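# Move round plug from power strip to green-marked socket

## Task

Take the round plug out of the power strip and insert it fully into whichever socket the diagram card shows in green. The strip is not fixed down and has to be resting flat on the table when finished. The result only counts if everything stays in place without the robot holding it.

## Robot and tools

Robot: two arms, left_arm and right_arm, each with six joints and a parallel gripper. The names are labels only and do not tell you which side of a camera image an arm appears on. In the scene frame the origin lies on the tabletop midway between the arms, +x points out over the table, +z points up, and left_arm sits toward +y. Positions are in metres and orientations are quaternions in w,x,y,z order. A gripper's fingers extend along its own +z axis and close along its own y axis. The reported hand point is between the finger pads, roughly 1 cm short of the tips. At long reach this point may not match the true hand exactly.

Tool execute_actions takes "actions", a list holding at most one item, plus an optional boolean "pictures".
- Empty list: no command is sent. You get the current state along with the camera images.
- Motion item: {"rows": [...], "steps": n}, where n is 1 to 15 (15 if omitted) and must be at least 7. Each control step lasts 1/30 s and uses one row. If there are fewer rows than steps, the final row keeps being applied.
- Wait item: {"steps": n} with no rows, n up to 300. It returns once that many steps have passed since the previous result. Time you spend composing also counts toward those steps.
- Images come back only for an empty list or when "pictures": true is set.
- A refused call does nothing to the robot.

Each row is a single list of 14 numbers covering both arms, and all 14 are needed even if only one arm moves. The first 7 are for left_arm: waist, shoulder, elbow, wrist pitch, wrist yaw, wrist roll, then gripper opening. The next 7 are the same for right_arm. The six joint values are absolute target angles in radians, in the same form the Joint positions line prints them. They are not offsets.

Stated joint ranges (rad), the same for both arms:
- waist -2.880..2.880
- shoulder 0.000..3.142
- elbow 0.000..3.019
- wrist pitch -1.693..1.571
- wrist yaw -1.571..1.571
- wrist roll -2.094..2.094

The real stops can differ from these by up to 0.019. A target more than 0.019 outside a range that is also farther out than the current angle gets the whole call refused. A target past the real stop is clipped to the stop, and the result then notes "joint sent to its limit". That note may refer to an earlier action. If the note is missing, that does not prove more travel is available.

The opening is an absolute value from -1 (closed) to +1 (fully open, finger gap 0.094 m). Between the extremes, the fingers are driven to the point where grip_measured would equal your number.

Motion limits:
- On every step, each joint's target is capped at a fixed distance ahead of its measured angle: waist 0.264, shoulder 0.32, elbow 0.276, wrist pitch 0.33, wrist yaw 0.186, wrist roll 0.522 rad.
- If the targets would move the hand more than 70 mm away from where it is measured, all of that arm's targets are pulled back proportionally.
- Large moves therefore take several actions, so send intermediate rows.

Timing: the result is produced 7 steps before an action finishes. Those remaining steps run while you think. Arms keep heading toward the most recent row until everything has nearly stopped or any step is HELD. After that, only a new action makes them move further. Fingers already moving finish their motion.

Result lines:
- State line "left_arm: … | right_arm: …": each hand's end_effector_position and end_effector_quat_wxyz.
- Joint positions / Joint velocities: per arm, the six joints (rad, rad/s) followed by the finger-pad gap (m, m/s).
- grip_measured: the current opening on the command scale. Each gripper carries its own fixed error of about 1 mm.
- Joint torques: the drives' total output for the six joints. It is nonzero even with no contact, includes per-unit offset and scale and noise, and friction can imitate or hide a load.
- "joint command not followed": the clearance checker changed or blocked joint targets on some steps. The rest of the row was still applied.
- HELD: on the listed steps, all or part of your row was not sent.
- MOTOR HOT: a motor has reached 85 °C. At 100 °C an OVER-TEMPERATURE FAULT occurs: that arm's motors and gripper go limp until they cool, and the arm falls. Holding loads heats motors, even while you are thinking. Some heat carries into the next scene.

Gripping: to keep hold of a part, command an opening about 0.03 below its grip_measured reading, or less below it for a gentler hold. Pad force tops out near 50–62 N, and is lower on some grippers and on parts thinner than about 2 mm. The first contact can spike briefly.

Cameras: cam_head_left and cam_head_right are 504x504; cam_left_wrist and cam_right_wrist are 616x616. They arrive in that order. Tool zoom_image takes "camera" (one of those four names) and "region" [x0, y0, x1, y1] in pixels of that camera's most recent full image. (0,0) is the top-left corner, and the region can be at most 504x504. It returns a magnified view, useful for reading the diagram card and finding the green socket.

Tool finished_scene takes "scene", the number of the current scene. It ends that scene permanently, reports whether the goal was met, and presents the next task if there is one. Only call it after the plug is seated, the strip lies flat, and both grippers have let go without anything moving. Replying without any tool call ends the run.

Avoid:
- pushing anything off the table;
- dropping the plug;
- hard impacts or forceful shoving;
- the arms colliding or pressing on each other, which can end the scene.

Brief disturbances may tug a held part or nudge loose objects, so check the state again before releasing. Smooth, economical motion is better.

Each tool is called after "Request:" in YAML: its name, and indented under it one key for each argument.

## Session

Request:
execute_actions:
  actions: []

Scene clock: 0.00 s of 4428.00 s.
left_arm: end_effector_position=(+0.1967, +0.8237, +0.1691) grip_measured=+1.000 end_effector_quat_wxyz=(+0.699, -0.712, -0.044, -0.042) | right_arm: end_effector_position=(+0.2028, -0.3528, +0.1455) grip_measured=+1.000 end_effector_quat_wxyz=(-0.066, +0.320, +0.910, -0.256)
Joint positions: left_arm=[ 1.159  1.734  0.745  0.967 -0.58  -1.704  0.094] | right_arm=[-0.407  1.018  0.69  -1.464  0.492  0.53   0.094]
Joint velocities: left_arm=[-0.024 -0.015 -0.012  0.012 -0.007 -0.022  0.   ] | right_arm=[ 0.005 -0.015 -0.017 -0.017  0.037 -0.081  0.   ]
Joint torques (N m, as the arm reports them, + toward a larger angle): no reading

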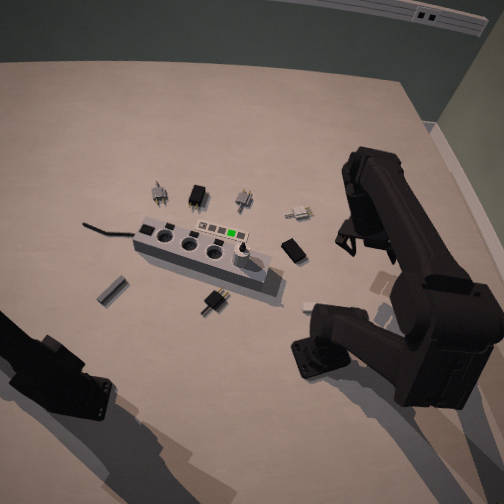

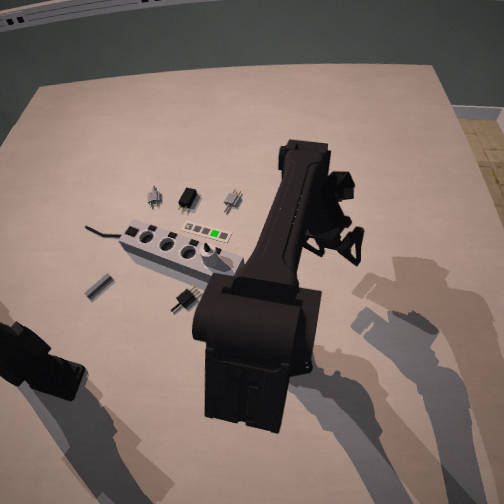

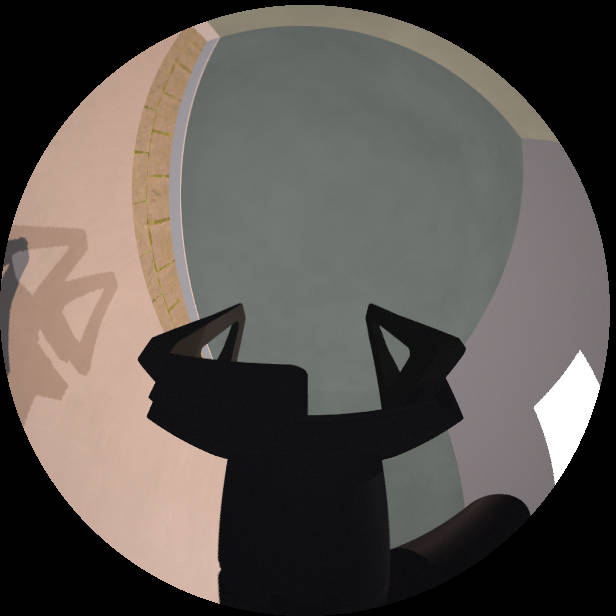

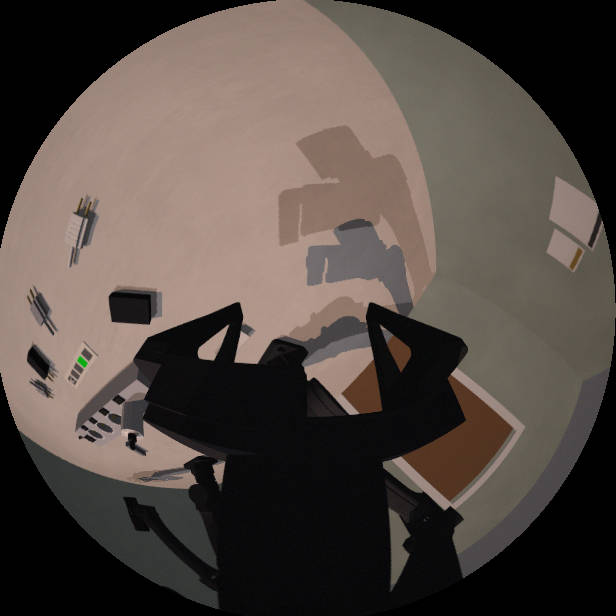

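Request:
zoom_image:
  camera: "cam_head_left"
  region: [70, 170, 330, 330]

Request:
zoom_image:
  camera: "cam_head_right"
  region: [70, 170, 330, 330]

Region (70, 170, 330, 330) of cam_head_left's 504x504 image, scaled by 1.938, with more detail than that image has; it fills the top 310 rows of this view, and the rest is white.

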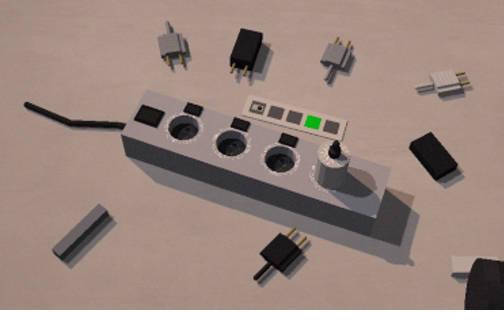

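Region (70, 170, 330, 330) of cam_head_right's 504x504 image, scaled by 1.938, with more detail than that image has; it fills the top 310 rows of this view, and the rest is white.

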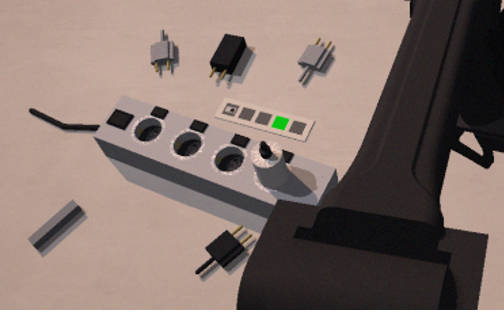

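Request:
execute_actions:
  actions:
    - {"rows": [[0.2,1.3,1.2,-1.47,0,0,1, 0.2,1.3,1.2,-1.47,0,0,1]], "steps": 15}

Request:
execute_actions:
  actions:
    - {"steps": 75}
  pictures: true

Scene clock: 2.37 s of 4428.00 s.
left_arm: end_effector_position=(+0.2777, +0.7991, +0.2139) grip_measured=+1.000 end_effector_quat_wxyz=(+0.686, -0.715, +0.112, -0.071) | right_arm: end_effector_position=(+0.3016, -0.2364, +0.1502) grip_measured=+1.000 end_effector_quat_wxyz=(-0.102, +0.083, +0.988, -0.080)
Joint positions: left_arm=[ 1.066  1.615  0.794  0.769 -0.413 -1.54   0.094] | right_arm=[-0.132  1.242  0.916 -1.472  0.125  0.253  0.094]
Joint velocities: left_arm=[-0.532 -0.63   0.271 -0.745  0.491  0.652  0.   ] | right_arm=[ 1.177  0.542  0.896  0.012 -1.048 -0.681  0.   ]
Joint torques (N m, as the arm reports them, + toward a larger angle): left_arm=[ -2.96 -13.5   10.94   1.95  -0.06   0.21] | right_arm=[ 1.88 -9.68 12.51  0.09  0.04 -0.17]
Steps of this call (steps 1 to 63: nothing new was sent; steps 64 to 71: the first 8 steps of this action). Readings (joint positions):
64: left_arm=[1.157 1.729 0.747 0.953 -0.564 -1.689] | right_arm=[-0.400 1.028 0.699 -1.467 0.453 0.495]
65: left_arm=[1.152 1.721 0.750 0.924 -0.543 -1.667] | right_arm=[-0.374 1.052 0.719 -1.471 0.404 0.448]
67: left_arm=[1.130 1.692 0.761 0.870 -0.500 -1.625] | right_arm=[-0.297 1.127 0.781 -1.472 0.308 0.368]
71: the state above

Scene clock: 4.87 s of 4428.00 s.
left_arm: end_effector_position=(+0.3167, +0.2962, +0.2119) grip_measured=+1.000 end_effector_quat_wxyz=(-0.019, -0.021, +1.000, -0.001) | right_arm: end_effector_position=(+0.3576, -0.0894, +0.2222) grip_measured=+1.000 end_effector_quat_wxyz=(-0.010, -0.201, +0.980, -0.002)
Joint positions: left_arm=[ 0.191  1.309  1.161 -1.461  0.002 -0.017  0.094] | right_arm=[ 0.213  1.294  1.175 -1.472 -0.001  0.012  0.094]
Joint velocities: left_arm=[-0.005 -0.015  0.017 -0.002 -0.007  0.037  0.   ] | right_arm=[-0.005 -0.005 -0.012  0.002  0.007 -0.095  0.   ]
Joint torques (N m, as the arm reports them, + toward a larger angle): left_arm=[-0.71 -8.61 11.8   0.2  -0.2   0.14] | right_arm=[ 0.06 -9.34 11.41  0.32 -0.01 -0.18]
Kept back: nothing.
Steps of this call (steps 1 to 7: the last 7 steps of your previous action; steps 8 to 60: the robot went on to your last target; steps 61 to 75: nothing new was sent). Readings (joint positions):
1: left_arm=[1.048 1.594 0.803 0.744 -0.392 -1.519] | right_arm=[-0.091 1.258 0.947 -1.472 0.093 0.232]
2: left_arm=[1.030 1.572 0.813 0.719 -0.369 -1.497] | right_arm=[-0.050 1.270 0.976 -1.472 0.070 0.212]
4: left_arm=[0.992 1.530 0.834 0.667 -0.323 -1.451] | right_arm=[0.035 1.284 1.033 -1.472 0.036 0.172]
8: left_arm=[0.908 1.455 0.884 0.555 -0.221 -1.351] | right_arm=[0.186 1.293 1.141 -1.472 0.002 0.084]
75: the state above
All arms were judged still, so your last target was given up. Only a new action makes them travel on or press farther. Fingers that are still opening or closing keep moving.

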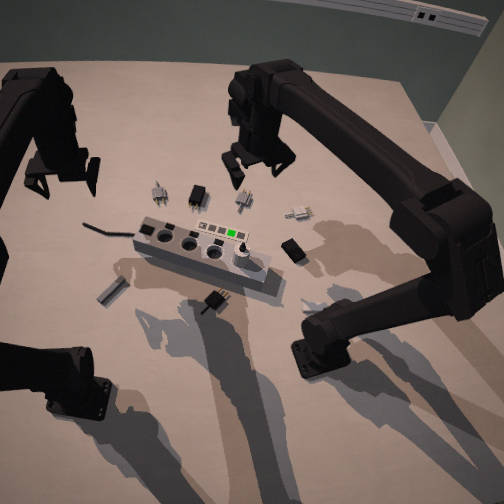

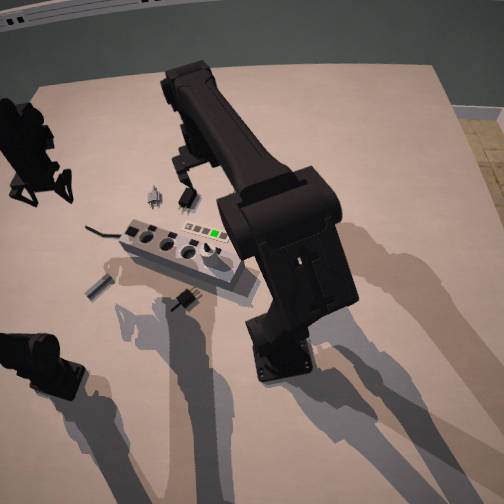

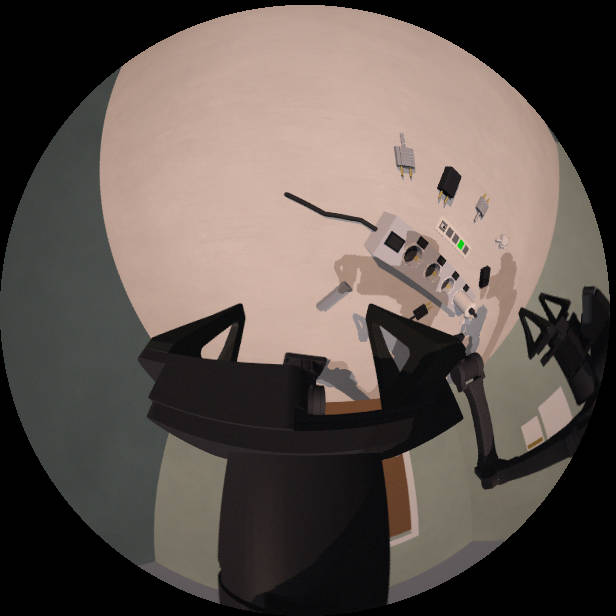

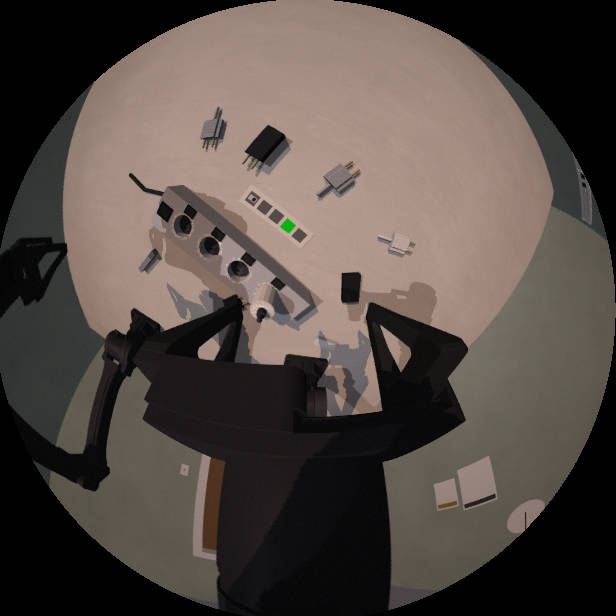

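Request:
execute_actions:
  actions:
    - {"rows": [[0.2,1.3,1.2,-1.07,0,0,1, 0.2,1.0,1.2,-1.47,0,0,1]], "steps": 15}

Request:
execute_actions:
  actions:
    - {"steps": 20}

Request:
execute_actions:
  actions:
    - {"rows": [[-0.1,1.3,1.2,-1.07,0,0,1, 0.2,1.0,0.9,-1.47,0,0,1]], "steps": 15}

Request:
execute_actions:
  actions:
    - {"steps": 20}
  pictures: true

Scene clock: 6.50 s of 4428.00 s.
left_arm: end_effector_position=(+0.4098, +0.2984, +0.2315) grip_measured=+1.000 end_effector_quat_wxyz=(+0.175, -0.020, +0.984, -0.000) | right_arm: end_effector_position=(+0.3249, -0.1039, +0.2991) grip_measured=+1.000 end_effector_quat_wxyz=(+0.110, -0.200, +0.973, +0.024)
Joint positions: left_arm=[ 0.191  1.304  1.169 -1.085  0.002 -0.017  0.094] | right_arm=[ 0.213  1.038  1.163 -1.469 -0.001  0.012  0.094]
Joint velocities: left_arm=[-0.015 -0.005 -0.002  0.051  0.007 -0.051  0.   ] | right_arm=[-0.015 -1.158  0.051 -0.007  0.007  0.051  0.   ]
Joint torques (N m, as the arm reports them, + toward a larger angle): left_arm=[-0.73 -8.84 11.79  1.61 -0.19  0.14] | right_arm=[ 0.03 -3.26 12.62  0.92 -0.04 -0.2 ]
Steps of this call (steps 1 to 41: nothing new was sent; steps 42 to 49: the first 8 steps of this action). Readings (joint positions):
42: left_arm=[0.191 1.306 1.159 -1.413 0.002 -0.017] | right_arm=[0.213 1.285 1.174 -1.470 -0.001 0.012]
43: left_arm=[0.191 1.304 1.156 -1.311 0.002 -0.017] | right_arm=[0.213 1.268 1.168 -1.469 -0.001 0.012]
45: left_arm=[0.191 1.304 1.162 -1.155 0.002 -0.017] | right_arm=[0.213 1.205 1.161 -1.469 -0.001 0.012]
49: the state above

Scene clock: 7.17 s of 4428.00 s.
left_arm: end_effector_position=(+0.4103, +0.2984, +0.2317) grip_measured=+1.000 end_effector_quat_wxyz=(+0.176, -0.020, +0.984, -0.000) | right_arm: end_effector_position=(+0.3203, -0.1060, +0.3172) grip_measured=+1.000 end_effector_quat_wxyz=(+0.137, -0.199, +0.970, +0.030)
Joint positions: left_arm=[ 0.191  1.304  1.169 -1.082  0.002 -0.017  0.094] | right_arm=[ 0.213  0.997  1.176 -1.469 -0.001  0.012  0.094]
Joint velocities: left_arm=[ 0.005 -0.015 -0.002 -0.002 -0.022 -0.007  0.   ] | right_arm=[-0.005 -0.024  0.007 -0.032 -0.022  0.022  0.   ]
Joint torques (N m, as the arm reports them, + toward a larger angle): left_arm=[-0.63 -8.69 11.76  1.63 -0.2   0.14] | right_arm=[-0.09 -5.09 11.6   0.98 -0.02 -0.2 ]
Kept back: nothing.
Steps of this call (steps 1 to 7: the last 7 steps of your previous action; steps 8 to 20: the robot went on to your last target). Readings (joint positions):
1: left_arm=[0.191 1.304 1.169 -1.083 0.002 -0.017] | right_arm=[0.213 1.004 1.165 -1.469 -0.001 0.012]
2: left_arm=[0.191 1.304 1.169 -1.083 0.002 -0.017] | right_arm=[0.213 0.978 1.169 -1.469 -0.001 0.012]
4: left_arm=[0.191 1.304 1.169 -1.082 0.002 -0.017] | right_arm=[0.213 0.954 1.175 -1.469 -0.001 0.012]
8: left_arm=[0.191 1.304 1.169 -1.082 0.002 -0.017] | right_arm=[0.213 0.972 1.176 -1.469 -0.001 0.012]
20: the state above

Scene clock: 7.43 s of 4428.00 s.
left_arm: end_effector_position=(+0.3963, +0.1744, +0.2319) grip_measured=+1.000 end_effector_quat_wxyz=(+0.175, +0.117, +0.977, -0.024) | right_arm: end_effector_position=(+0.2543, -0.1352, +0.1883) grip_measured=+1.000 end_effector_quat_wxyz=(-0.017, -0.201, +0.979, -0.004)
Joint positions: left_arm=[-0.087  1.304  1.169 -1.08  -0.001 -0.016  0.094] | right_arm=[ 0.213  1.003  0.865 -1.469 -0.001  0.012  0.094]
Joint velocities: left_arm=[-1.011 -0.005 -0.007 -0.007  0.066  0.037  0.   ] | right_arm=[-0.005  0.2   -0.403 -0.051 -0.022  0.007  0.   ]
Joint torques (N m, as the arm reports them, + toward a larger angle): left_arm=[ 3.04 -8.92 11.66  1.42 -0.17  0.1 ] | right_arm=[ 0.07 -6.24 14.5   0.54 -0.05 -0.17]
Steps of this call (steps 1 to 8: the first 8 steps of this action). Readings (joint positions):
1: left_arm=[0.182 1.304 1.169 -1.082 -0.001 -0.017] | right_arm=[0.213 0.996 1.160 -1.465 -0.001 0.012]
2: left_arm=[0.163 1.304 1.169 -1.082 -0.004 -0.017] | right_arm=[0.213 0.987 1.126 -1.461 -0.001 0.012]
4: left_arm=[0.090 1.304 1.169 -1.082 -0.004 -0.017] | right_arm=[0.213 0.980 1.021 -1.461 -0.001 0.012]
8: the state above

Scene clock: 8.10 s of 4428.00 s.
left_arm: end_effector_position=(+0.3936, +0.1646, +0.2319) grip_measured=+1.000 end_effector_quat_wxyz=(+0.175, +0.129, +0.976, -0.027) | right_arm: end_effector_position=(+0.2526, -0.1359, +0.1842) grip_measured=+1.000 end_effector_quat_wxyz=(-0.025, -0.201, +0.979, -0.005)
Joint positions: left_arm=[-0.109  1.304  1.169 -1.08   0.002 -0.014  0.094] | right_arm=[ 0.213  1.01   0.858 -1.47  -0.001  0.012  0.094]
Joint velocities: left_arm=[ 0.005  0.015 -0.002 -0.012  0.007 -0.037  0.   ] | right_arm=[-0.005 -0.005 -0.007  0.007 -0.007 -0.066  0.   ]
Joint torques (N m, as the arm reports them, + toward a larger angle): left_arm=[-0.48 -9.1  11.79  1.52 -0.19  0.11] | right_arm=[-0.28 -5.64 12.78  0.15 -0.04 -0.2 ]
Kept back: nothing.
Steps of this call (steps 1 to 7: the last 7 steps of your previous action; steps 8 to 20: the robot went on to your last target). Readings (joint positions):
1: left_arm=[-0.116 1.304 1.169 -1.080 0.001 -0.015] | right_arm=[0.213 1.009 0.857 -1.470 -0.001 0.012]
2: left_arm=[-0.132 1.304 1.169 -1.080 0.002 -0.014] | right_arm=[0.213 1.011 0.857 -1.470 -0.001 0.012]
4: left_arm=[-0.136 1.304 1.169 -1.080 0.002 -0.014] | right_arm=[0.213 1.010 0.858 -1.470 -0.001 0.012]
8: left_arm=[-0.116 1.304 1.169 -1.080 0.002 -0.014] | right_arm=[0.213 1.010 0.858 -1.470 -0.001 0.012]
20: the state above

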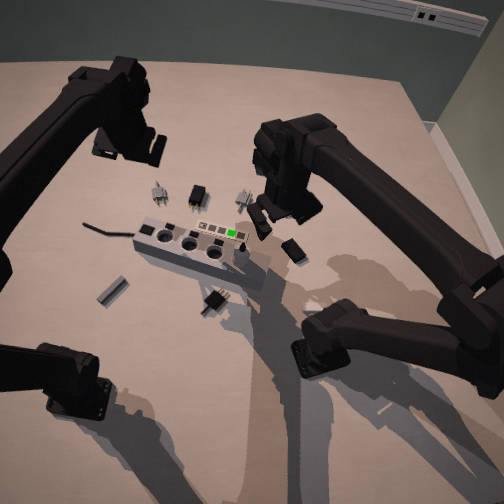

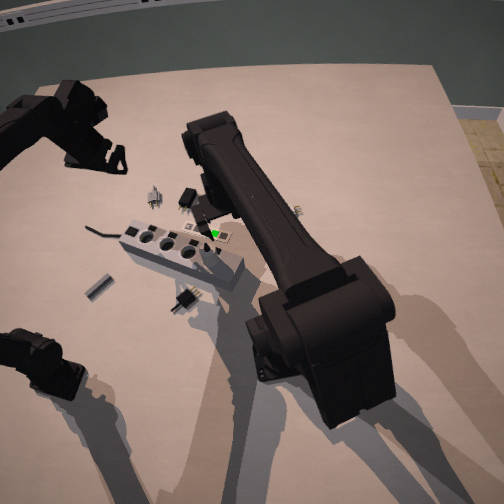

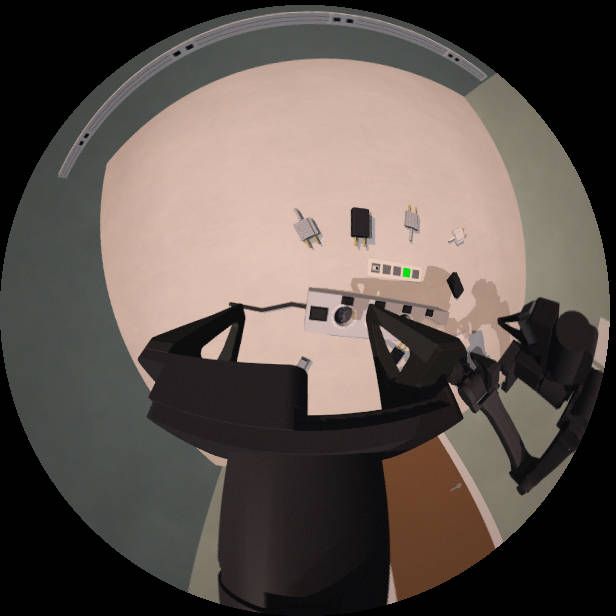

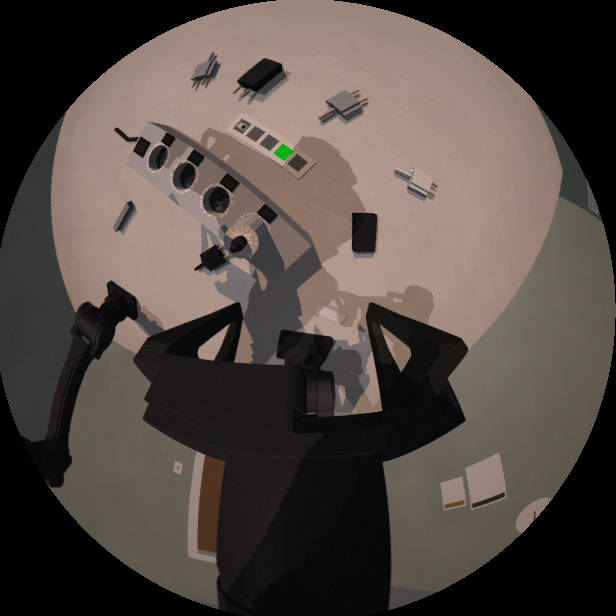

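Request:
execute_actions:
  actions:
    - {"rows": [[-0.15,1.33,1.19,-1.15,0,-0.4,1, 0.27,1.01,0.89,-1.44,0,0.3,1],[-0.15,1.33,1.19,-1.15,0,-0.4,1, 0.27,1.01,0.89,-1.44,0,0.3,1],[-0.15,1.33,1.19,-1.15,0,-0.4,1, 0.27,1.01,0.89,-1.44,0,0.3,1],[-0.21,1.36,1.18,-1.23,0,-0.9,1, 0.36,1.02,0.89,-1.4,0,0.6,1],[-0.21,1.36,1.18,-1.23,0,-0.9,1, 0.36,1.02,0.89,-1.4,0,0.6,1],[-0.21,1.36,1.18,-1.23,0,-0.9,1, 0.36,1.02,0.89,-1.4,0,0.6,1],[-0.21,1.36,1.18,-1.23,0,-0.9,1, 0.43,1.03,0.89,-1.4,0,0.9,1],[-0.27,1.39,1.17,-1.3,0,-1.606,1, 0.48,1.04,0.883,-1.369,0,1.1,1]], "steps": 15}

Request:
execute_actions:
  actions:
    - {"steps": 25}
  pictures: true

Scene clock: 11.13 s of 4428.00 s.
left_arm: end_effector_position=(+0.3522, +0.1378, +0.2076) grip_measured=+1.000 end_effector_quat_wxyz=(+0.077, -0.134, +0.987, -0.042) | right_arm: end_effector_position=(+0.2463, -0.0930, +0.1833) grip_measured=+1.000 end_effector_quat_wxyz=(+0.004, -0.024, +1.000, +0.001)
Joint positions: left_arm=[-0.198  1.341  1.17  -1.225  0.001 -0.634  0.094] | right_arm=[ 0.377  1.012  0.858 -1.409  0.001  0.532  0.094]
Joint velocities: left_arm=[-0.562  0.337 -0.012 -0.774 -0.022 -2.835  0.   ] | right_arm=[ 1.148  0.054 -0.027  0.33  -0.051  2.703  0.   ]
Joint torques (N m, as the arm reports them, + toward a larger angle): left_arm=[-4.32 -6.36  9.16  0.21 -0.17 -0.08] | right_arm=[ 3.27 -3.   11.35  1.26 -0.06  0.04]
Steps of this call (steps 1 to 15: the robot went on to your last target; steps 16 to 83: nothing new was sent; steps 84 to 91: the first 8 steps of this action). Readings (joint positions):
84: left_arm=[-0.111 1.305 1.169 -1.090 0.002 -0.066] | right_arm=[0.216 1.010 0.858 -1.467 -0.001 0.051]
85: left_arm=[-0.114 1.305 1.169 -1.107 0.002 -0.130] | right_arm=[0.225 1.010 0.858 -1.462 -0.000 0.099]
87: left_arm=[-0.130 1.311 1.170 -1.145 0.001 -0.265] | right_arm=[0.254 1.010 0.858 -1.448 0.001 0.211]
91: the state above

Scene clock: 11.97 s of 4428.00 s.
left_arm: end_effector_position=(+0.3251, +0.1138, +0.1829) grip_measured=+1.000 end_effector_quat_wxyz=(+0.013, -0.539, +0.842, -0.021) | right_arm: end_effector_position=(+0.2353, -0.0646, +0.1791) grip_measured=+1.000 end_effector_quat_wxyz=(+0.006, +0.196, +0.981, +0.007)
Joint positions: left_arm=[-0.277  1.391  1.162 -1.291  0.001 -1.584  0.094] | right_arm=[ 0.488  1.03   0.858 -1.38  -0.     1.086  0.094]
Joint velocities: left_arm=[-0.015 -0.015  0.007 -0.002 -0.037 -0.022  0.   ] | right_arm=[-0.015 -0.005 -0.012  0.002  0.022 -0.051  0.   ]
Joint torques (N m, as the arm reports them, + toward a larger angle): left_arm=[-0.83 -9.32  9.46  0.3  -0.24 -0.2 ] | right_arm=[ 0.6  -4.58 11.33  0.94  0.03  0.14]
Kept back: nothing.
Steps of this call (steps 1 to 7: the last 7 steps of your previous action; steps 8 to 25: the robot went on to your last target). Readings (joint positions):
1: left_arm=[-0.217 1.350 1.170 -1.249 0.001 -0.730] | right_arm=[0.415 1.015 0.858 -1.399 0.001 0.629]
2: left_arm=[-0.237 1.360 1.167 -1.267 0.001 -0.826] | right_arm=[0.449 1.020 0.858 -1.389 0.001 0.718]
4: left_arm=[-0.267 1.378 1.164 -1.284 0.001 -1.018] | right_arm=[0.485 1.027 0.858 -1.383 -0.000 0.852]
8: left_arm=[-0.277 1.391 1.162 -1.291 0.001 -1.344] | right_arm=[0.488 1.030 0.858 -1.380 -0.000 0.992]
25: the state above

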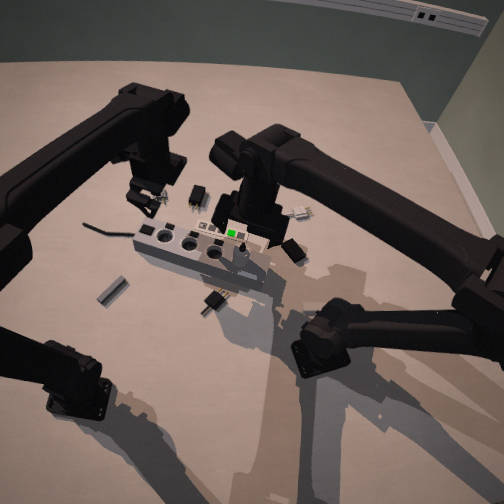

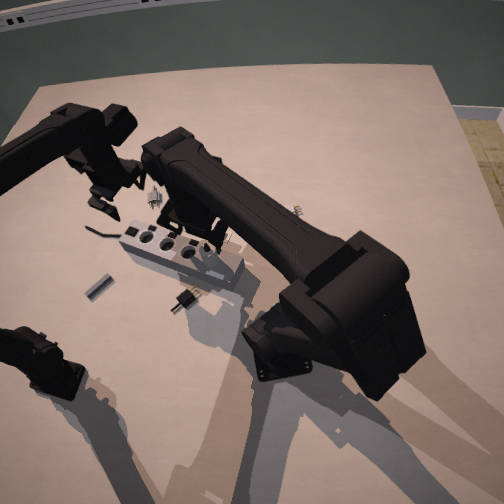

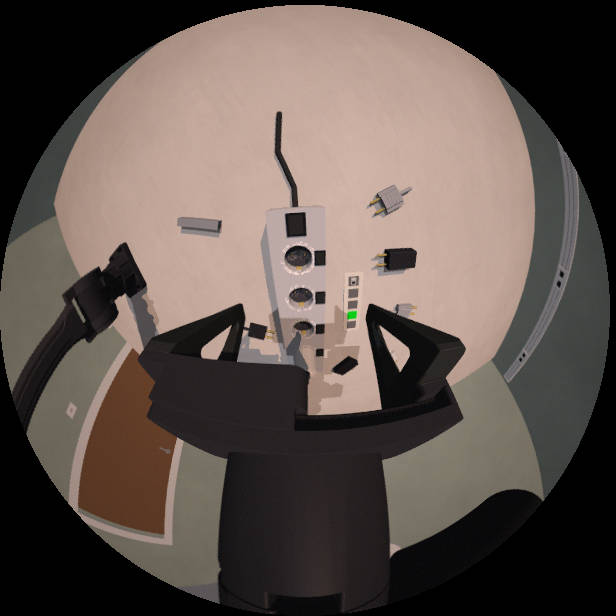

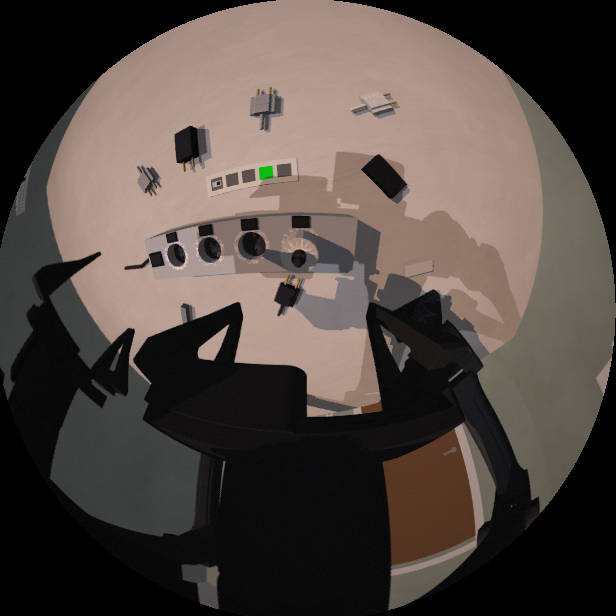

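Request:
execute_actions:
  actions:
    - {"rows": [[-0.25,1.40,1.15,-1.27,0.06,-1.57,1, 0.49,1.04,0.87,-1.36,0,1.1,1],[-0.22,1.41,1.13,-1.24,0.12,-1.54,1, 0.49,1.05,0.855,-1.34,0,1.1,1],[-0.19,1.42,1.11,-1.21,0.18,-1.51,1, 0.49,1.06,0.84,-1.32,0,1.1,1],[-0.16,1.43,1.08,-1.18,0.24,-1.48,1, 0.495,1.07,0.825,-1.3,0,1.1,1],[-0.13,1.44,1.05,-1.15,0.3,-1.45,1, 0.5,1.08,0.81,-1.28,0,1.1,1],[-0.1,1.45,1.02,-1.12,0.35,-1.42,1, 0.5,1.09,0.795,-1.26,0,1.1,1],[-0.08,1.46,1.0,-1.09,0.4,-1.4,1, 0.5,1.1,0.785,-1.24,0,1.1,1],[-0.075,1.466,0.985,-1.07,0.4,-1.4,1, 0.5,1.11,0.775,-1.22,0,1.1,1]], "steps": 15}

Request:
execute_actions:
  actions:
    - {"steps": 18}
  pictures: true

Scene clock: 13.83 s of 4428.00 s.
left_arm: end_effector_position=(+0.3211, +0.1090, +0.1399) grip_measured=+1.000 end_effector_quat_wxyz=(-0.128, -0.543, +0.817, -0.142) | right_arm: end_effector_position=(+0.2411, -0.0598, +0.1465) grip_measured=+1.000 end_effector_quat_wxyz=(+0.009, +0.197, +0.980, +0.011)
Joint positions: left_arm=[-0.133  1.414  1.032 -1.127  0.38  -1.485  0.094] | right_arm=[ 0.488  1.068  0.795 -1.27  -0.     1.088  0.094]
Joint velocities: left_arm=[ 0.933  0.357 -0.745  0.74   0.374  0.462  0.   ] | right_arm=[ 0.005  0.366 -0.442  0.559  0.007 -0.037  0.   ]
Joint torques (N m, as the arm reports them, + toward a larger angle): left_arm=[-1.38 -6.57  8.29  0.72  0.17  0.1 ] | right_arm=[ 1.82 -3.88  9.5   0.93  0.06  0.12]
Steps of this call (steps 1 to 30: the robot went on to your last target; steps 31 to 48: nothing new was sent; steps 49 to 56: the first 8 steps of this action). Readings (joint positions):
49: left_arm=[-0.275 1.391 1.161 -1.289 0.025 -1.589] | right_arm=[0.488 1.030 0.858 -1.379 -0.000 1.088]
50: left_arm=[-0.270 1.391 1.156 -1.280 0.072 -1.584] | right_arm=[0.488 1.031 0.857 -1.373 -0.000 1.088]
52: left_arm=[-0.246 1.392 1.132 -1.238 0.187 -1.560] | right_arm=[0.488 1.034 0.847 -1.345 -0.000 1.088]
56: the state above

Scene clock: 14.43 s of 4428.00 s.
left_arm: end_effector_position=(+0.3174, +0.1367, +0.0954) grip_measured=+1.000 end_effector_quat_wxyz=(-0.150, -0.551, +0.811, -0.127) | right_arm: end_effector_position=(+0.2381, -0.0623, +0.1213) grip_measured=+1.000 end_effector_quat_wxyz=(-0.005, +0.197, +0.980, -0.006)
Joint positions: left_arm=[-0.061  1.476  0.968 -1.08   0.395 -1.418  0.094] | right_arm=[ 0.488  1.113  0.757 -1.23  -0.     1.088  0.094]
Joint velocities: left_arm=[ 0.005  0.005  0.002 -0.012  0.051  0.125  0.   ] | right_arm=[-0.005 -0.015 -0.017 -0.007 -0.051  0.051  0.   ]
Joint torques (N m, as the arm reports them, + toward a larger angle): left_arm=[ -2.4  -10.29   9.19   0.84   0.23   0.16] | right_arm=[ 1.88 -6.13 10.21  0.71  0.03  0.13]
Kept back: nothing.
Steps of this call (steps 1 to 7: the last 7 steps of your previous action; steps 8 to 18: the robot went on to your last target). Readings (joint positions):
1: left_arm=[-0.105 1.427 1.010 -1.108 0.388 -1.472] | right_arm=[0.488 1.081 0.782 -1.254 -0.000 1.088]
2: left_arm=[-0.082 1.442 0.992 -1.097 0.390 -1.461] | right_arm=[0.488 1.093 0.771 -1.245 -0.000 1.088]
4: left_arm=[-0.058 1.469 0.973 -1.088 0.390 -1.446] | right_arm=[0.488 1.110 0.759 -1.237 -0.000 1.088]
8: left_arm=[-0.060 1.481 0.968 -1.082 0.395 -1.429] | right_arm=[0.488 1.113 0.757 -1.231 -0.000 1.088]
18: the state above

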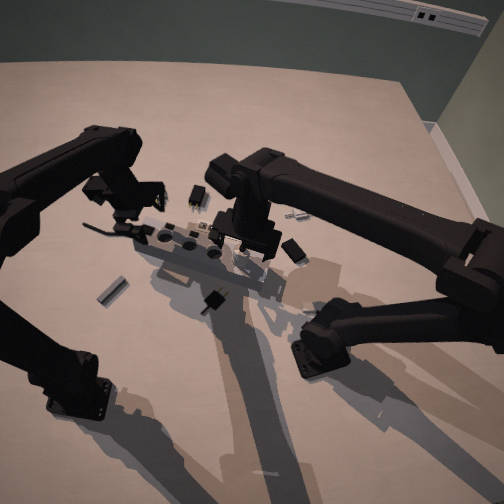

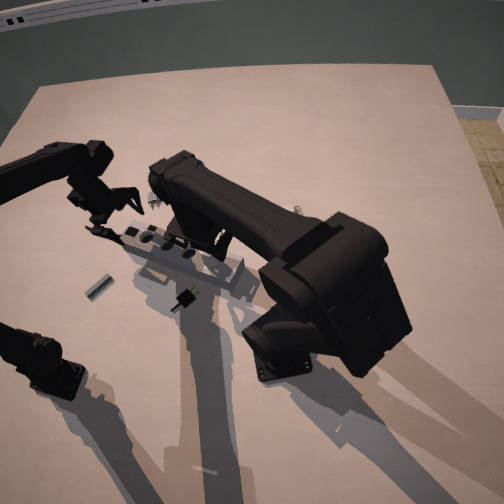

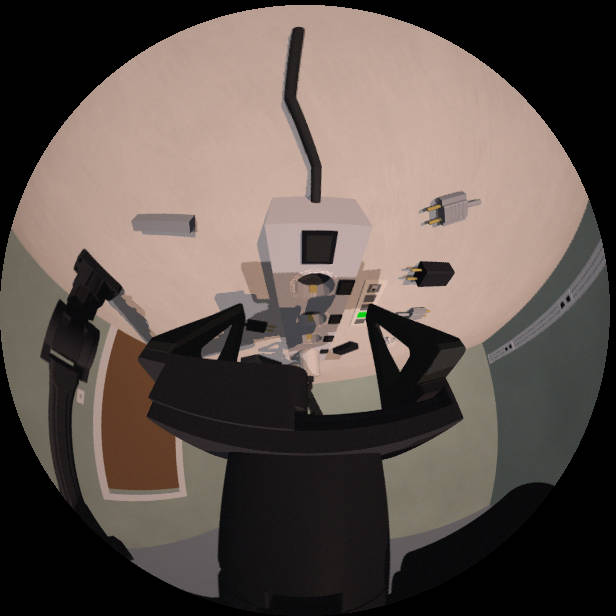

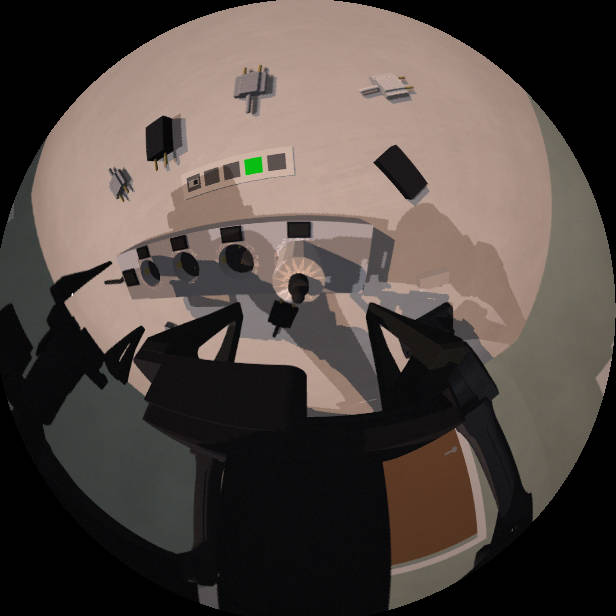

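Request:
execute_actions:
  actions:
    - {"rows": [[-0.08,1.48,0.975,-1.05,0.4,-1.41,0.9, 0.505,1.115,0.765,-1.21,0,1.1,1],[-0.085,1.49,0.967,-1.03,0.4,-1.42,0.8, 0.51,1.12,0.76,-1.2,0,1.1,1],[-0.09,1.5,0.96,-1.01,0.4,-1.43,0.75, 0.51,1.125,0.752,-1.185,0,1.1,1],[-0.095,1.51,0.952,-0.99,0.4,-1.44,0.7, 0.512,1.128,0.745,-1.17,0,1.1,1],[-0.1,1.52,0.945,-0.97,0.4,-1.44,0.7, 0.512,1.132,0.738,-1.16,0,1.1,1],[-0.105,1.53,0.937,-0.95,0.4,-1.44,0.7, 0.512,1.136,0.73,-1.15,0,1.1,1],[-0.105,1.54,0.93,-0.93,0.4,-1.44,0.7, 0.512,1.14,0.724,-1.135,0,1.1,1],[-0.105,1.55,0.922,-0.91,0.4,-1.44,0.7, 0.512,1.143,0.718,-1.125,0,1.1,1],[-0.105,1.56,0.915,-0.895,0.4,-1.44,0.7, 0.512,1.146,0.712,-1.115,0,1.1,1],[-0.105,1.57,0.908,-0.88,0.4,-1.44,0.7, 0.512,1.148,0.708,-1.105,0,1.1,1],[-0.105,1.578,0.902,-0.865,0.4,-1.44,0.7, 0.512,1.148,0.708,-1.105,0,1.1,1]], "steps": 15}

Request:
execute_actions:
  actions:
    - {"steps": 18}
  pictures: true

Scene clock: 15.67 s of 4428.00 s.
left_arm: end_effector_position=(+0.3303, +0.1234, +0.0793) grip_measured=+0.702 end_effector_quat_wxyz=(-0.127, -0.535, +0.821, -0.153) | right_arm: end_effector_position=(+0.2406, -0.0563, +0.1091) grip_measured=+1.000 end_effector_quat_wxyz=(+0.006, +0.192, +0.981, +0.008)
Joint positions: left_arm=[-0.086  1.5    0.944 -0.958  0.396 -1.421  0.08 ] | right_arm=[ 0.499  1.118  0.726 -1.158 -0.     1.088  0.094]
Joint velocities: left_arm=[-0.142  0.278 -0.212  0.593 -0.051  0.051 -0.001] | right_arm=[ 0.005  0.103 -0.208  0.32  -0.051  0.066  0.   ]
Joint torques (N m, as the arm reports them, + toward a larger angle): left_arm=[-2.8  -6.89  6.99  0.81  0.26 -0.22] | right_arm=[ 1.79 -4.12  8.87  0.76  0.04  0.12]
Steps of this call (steps 1 to 15: the robot went on to your last target; steps 16 to 29: nothing new was sent; steps 30 to 37: the first 8 steps of this action). Readings (joint positions):
30: left_arm=[-0.062 1.476 0.968 -1.077 0.395 -1.417] | right_arm=[0.488 1.113 0.757 -1.229 -0.000 1.088]
31: left_arm=[-0.062 1.476 0.967 -1.067 0.395 -1.417] | right_arm=[0.489 1.113 0.757 -1.225 -0.000 1.088]
33: left_arm=[-0.067 1.478 0.964 -1.036 0.395 -1.418] | right_arm=[0.493 1.113 0.752 -1.205 -0.000 1.088]
37: the state above

Scene clock: 16.27 s of 4428.00 s.
left_arm: end_effector_position=(+0.3319, +0.1191, +0.0628) grip_measured=+0.701 end_effector_quat_wxyz=(-0.130, -0.537, +0.818, -0.157) | right_arm: end_effector_position=(+0.2392, -0.0574, +0.0939) grip_measured=+1.000 end_effector_quat_wxyz=(+0.004, +0.192, +0.981, +0.005)
Joint positions: left_arm=[-0.091  1.531  0.926 -0.901  0.406 -1.434  0.08 ] | right_arm=[ 0.499  1.139  0.698 -1.116 -0.     1.088  0.094]
Joint velocities: left_arm=[ 0.005 -0.005 -0.017  0.012  0.022 -0.022  0.   ] | right_arm=[-0.005 -0.005 -0.007 -0.007 -0.051 -0.022  0.   ]
Joint torques (N m, as the arm reports them, + toward a larger angle): left_arm=[-2.45 -6.21  5.94  1.97 -0.14 -0.08] | right_arm=[ 2.09 -6.15  9.27  1.03  0.02  0.09]
Kept back: nothing.
Steps of this call (steps 1 to 7: the last 7 steps of your previous action; steps 8 to 18: the robot went on to your last target). Readings (joint positions):
1: left_arm=[-0.091 1.510 0.937 -0.938 0.396 -1.421] | right_arm=[0.499 1.122 0.719 -1.148 -0.000 1.088]
2: left_arm=[-0.094 1.523 0.929 -0.921 0.396 -1.421] | right_arm=[0.499 1.126 0.712 -1.137 -0.000 1.088]
4: left_arm=[-0.091 1.531 0.927 -0.908 0.405 -1.428] | right_arm=[0.499 1.134 0.702 -1.124 -0.000 1.088]
8: left_arm=[-0.091 1.531 0.926 -0.901 0.406 -1.433] | right_arm=[0.499 1.139 0.698 -1.118 -0.000 1.088]
18: the state above

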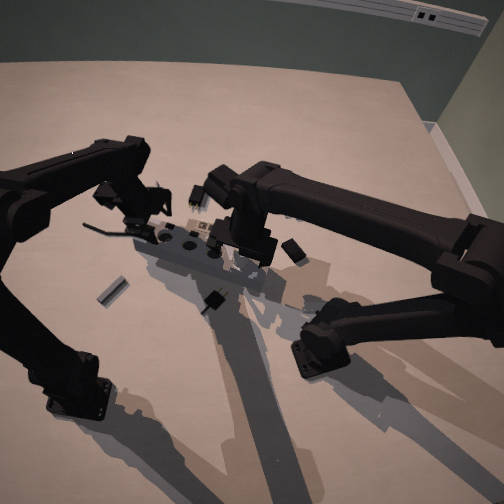

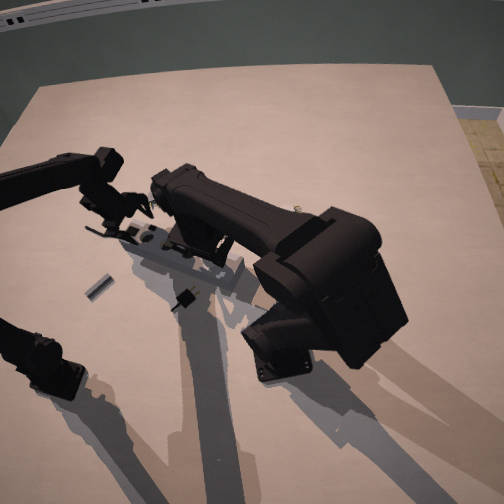

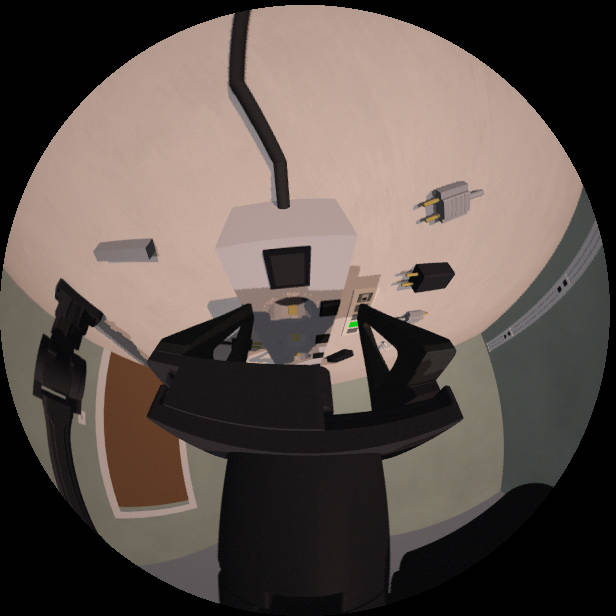

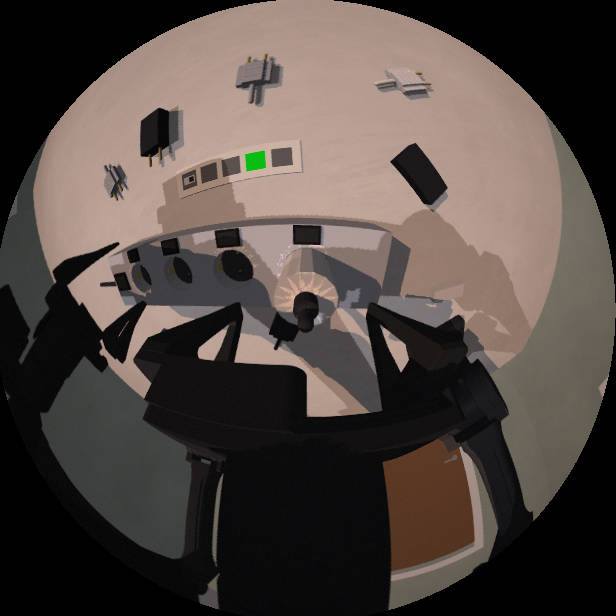

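Request:
execute_actions:
  actions:
    - {"rows": [[-0.11,1.51,0.96,-0.93,0.4,-1.46,1, 0.505,1.16,0.70,-1.105,0,1.1,1],[-0.11,1.505,0.965,-0.95,0.4,-1.46,1, 0.505,1.165,0.695,-1.1,0,1.1,1],[-0.12,1.5,0.965,-0.97,0.4,-1.46,1, 0.505,1.17,0.69,-1.09,0,1.1,1],[-0.13,1.5,0.965,-0.99,0.4,-1.46,1, 0.505,1.175,0.685,-1.08,0,1.1,1],[-0.138,1.5,0.965,-1.015,0.4,-1.46,1, 0.505,1.18,0.68,-1.07,0,1.1,1],[-0.138,1.5,0.965,-1.015,0.4,-1.46,1, 0.505,1.185,0.675,-1.06,0,1.1,1],[-0.138,1.5,0.965,-1.015,0.4,-1.46,1, 0.505,1.19,0.67,-1.05,0,1.1,1],[-0.138,1.5,0.965,-1.015,0.4,-1.46,1, 0.505,1.19,0.665,-1.045,0,1.1,1]], "steps": 15}

Request:
execute_actions:
  actions:
    - {"steps": 15}
  pictures: true

Scene clock: 17.17 s of 4428.00 s.
left_arm: end_effector_position=(+0.3100, +0.1138, +0.0737) grip_measured=+1.000 end_effector_quat_wxyz=(-0.153, -0.535, +0.821, -0.130) | right_arm: end_effector_position=(+0.2378, -0.0586, +0.0770) grip_measured=+1.000 end_effector_quat_wxyz=(+0.000, +0.192, +0.981, +0.000)
Joint positions: left_arm=[-0.12   1.506  0.933 -0.999  0.404 -1.442  0.094] | right_arm=[ 0.499  1.169  0.67  -1.071 -0.     1.088  0.094]
Joint velocities: left_arm=[-0.151 -0.005 -0.012 -0.129  0.022  0.051  0.   ] | right_arm=[-0.005  0.171 -0.164  0.242 -0.022 -0.066  0.   ]
Joint torques (N m, as the arm reports them, + toward a larger angle): left_arm=[ -2.06 -10.62   9.94   0.44  -0.09  -0.21] | right_arm=[ 1.71 -5.37  8.5   0.72  0.03  0.13]
Steps of this call (steps 1 to 15: the robot went on to your last target; steps 16 to 19: nothing new was sent; steps 20 to 27: the first 8 steps of this action). Readings (joint positions):
20: left_arm=[-0.091 1.528 0.928 -0.906 0.406 -1.437] | right_arm=[0.499 1.140 0.698 -1.116 -0.000 1.088]
21: left_arm=[-0.092 1.525 0.932 -0.914 0.406 -1.438] | right_arm=[0.499 1.141 0.697 -1.116 -0.000 1.088]
23: left_arm=[-0.096 1.516 0.933 -0.943 0.405 -1.440] | right_arm=[0.499 1.147 0.691 -1.106 -0.000 1.088]
27: the state above

Scene clock: 17.67 s of 4428.00 s.
left_arm: end_effector_position=(+0.3067, +0.1107, +0.0737) grip_measured=+1.000 end_effector_quat_wxyz=(-0.156, -0.532, +0.823, -0.126) | right_arm: end_effector_position=(+0.2349, -0.0611, +0.0687) grip_measured=+1.000 end_effector_quat_wxyz=(-0.004, +0.192, +0.981, -0.005)
Joint positions: left_arm=[-0.13   1.506  0.933 -1.006  0.404 -1.443  0.094] | right_arm=[ 0.499  1.182  0.655 -1.056 -0.     1.088  0.094]
Joint velocities: left_arm=[ 0.005  0.005  0.002  0.002 -0.037  0.007  0.   ] | right_arm=[ 0.005 -0.005  0.007 -0.007 -0.007  0.022  0.   ]
Joint torques (N m, as the arm reports them, + toward a larger angle): left_arm=[ -2.07 -10.36   9.92   0.2   -0.09  -0.2 ] | right_arm=[ 1.34 -5.64  9.01  0.84  0.    0.11]
Kept back: nothing.
Steps of this call (steps 1 to 7: the last 7 steps of your previous action; steps 8 to 15: the robot went on to your last target). Readings (joint positions):
1: left_arm=[-0.125 1.506 0.933 -1.003 0.404 -1.442] | right_arm=[0.499 1.174 0.665 -1.065 -0.000 1.088]
2: left_arm=[-0.128 1.506 0.933 -1.004 0.404 -1.442] | right_arm=[0.499 1.179 0.660 -1.061 -0.000 1.088]
4: left_arm=[-0.130 1.506 0.933 -1.006 0.404 -1.442] | right_arm=[0.499 1.182 0.656 -1.059 -0.000 1.088]
8: left_arm=[-0.130 1.506 0.933 -1.006 0.404 -1.443] | right_arm=[0.499 1.182 0.655 -1.056 -0.000 1.088]
15: the state above

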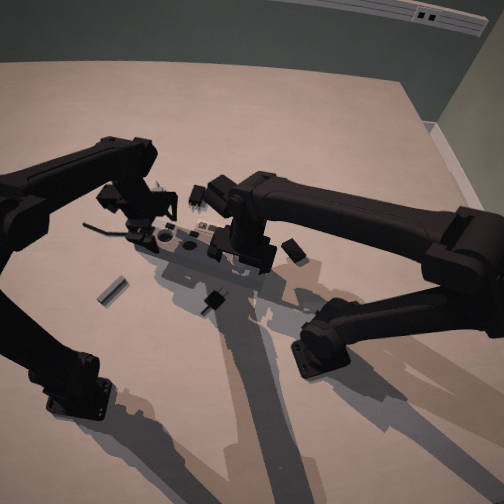

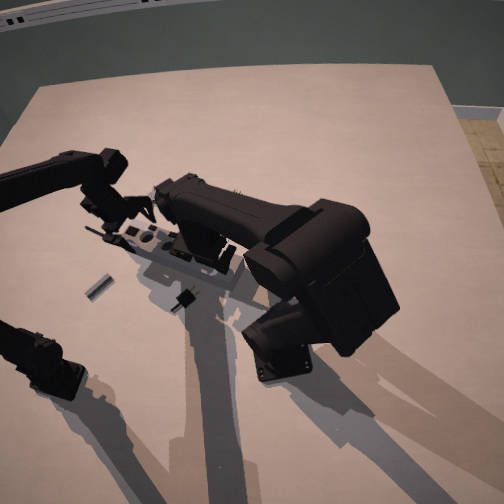

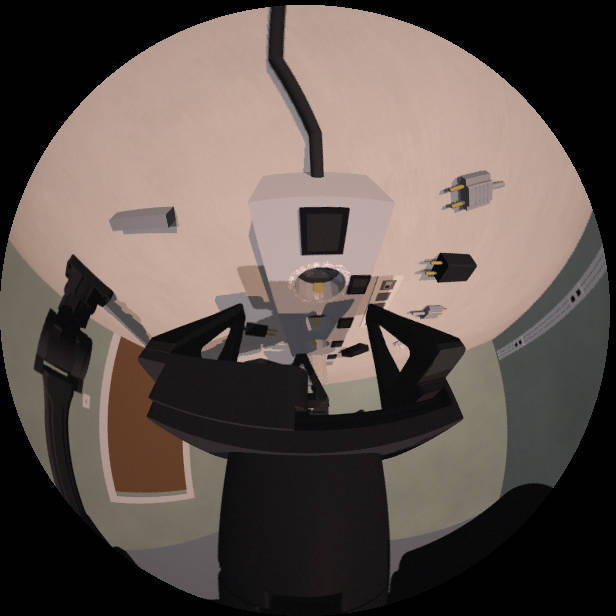

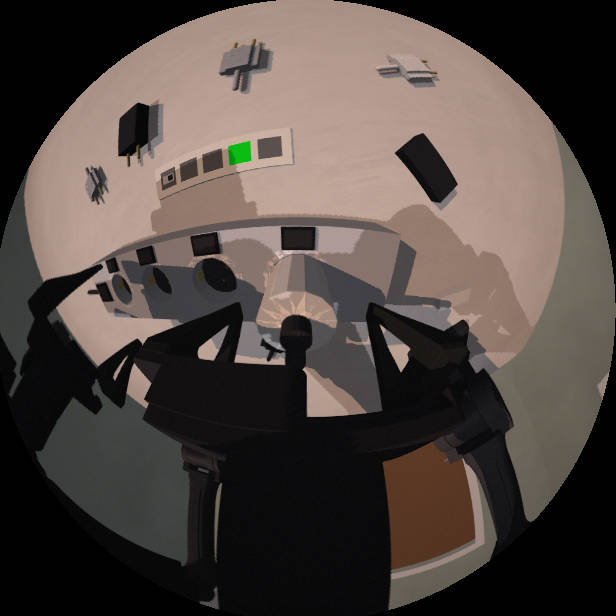

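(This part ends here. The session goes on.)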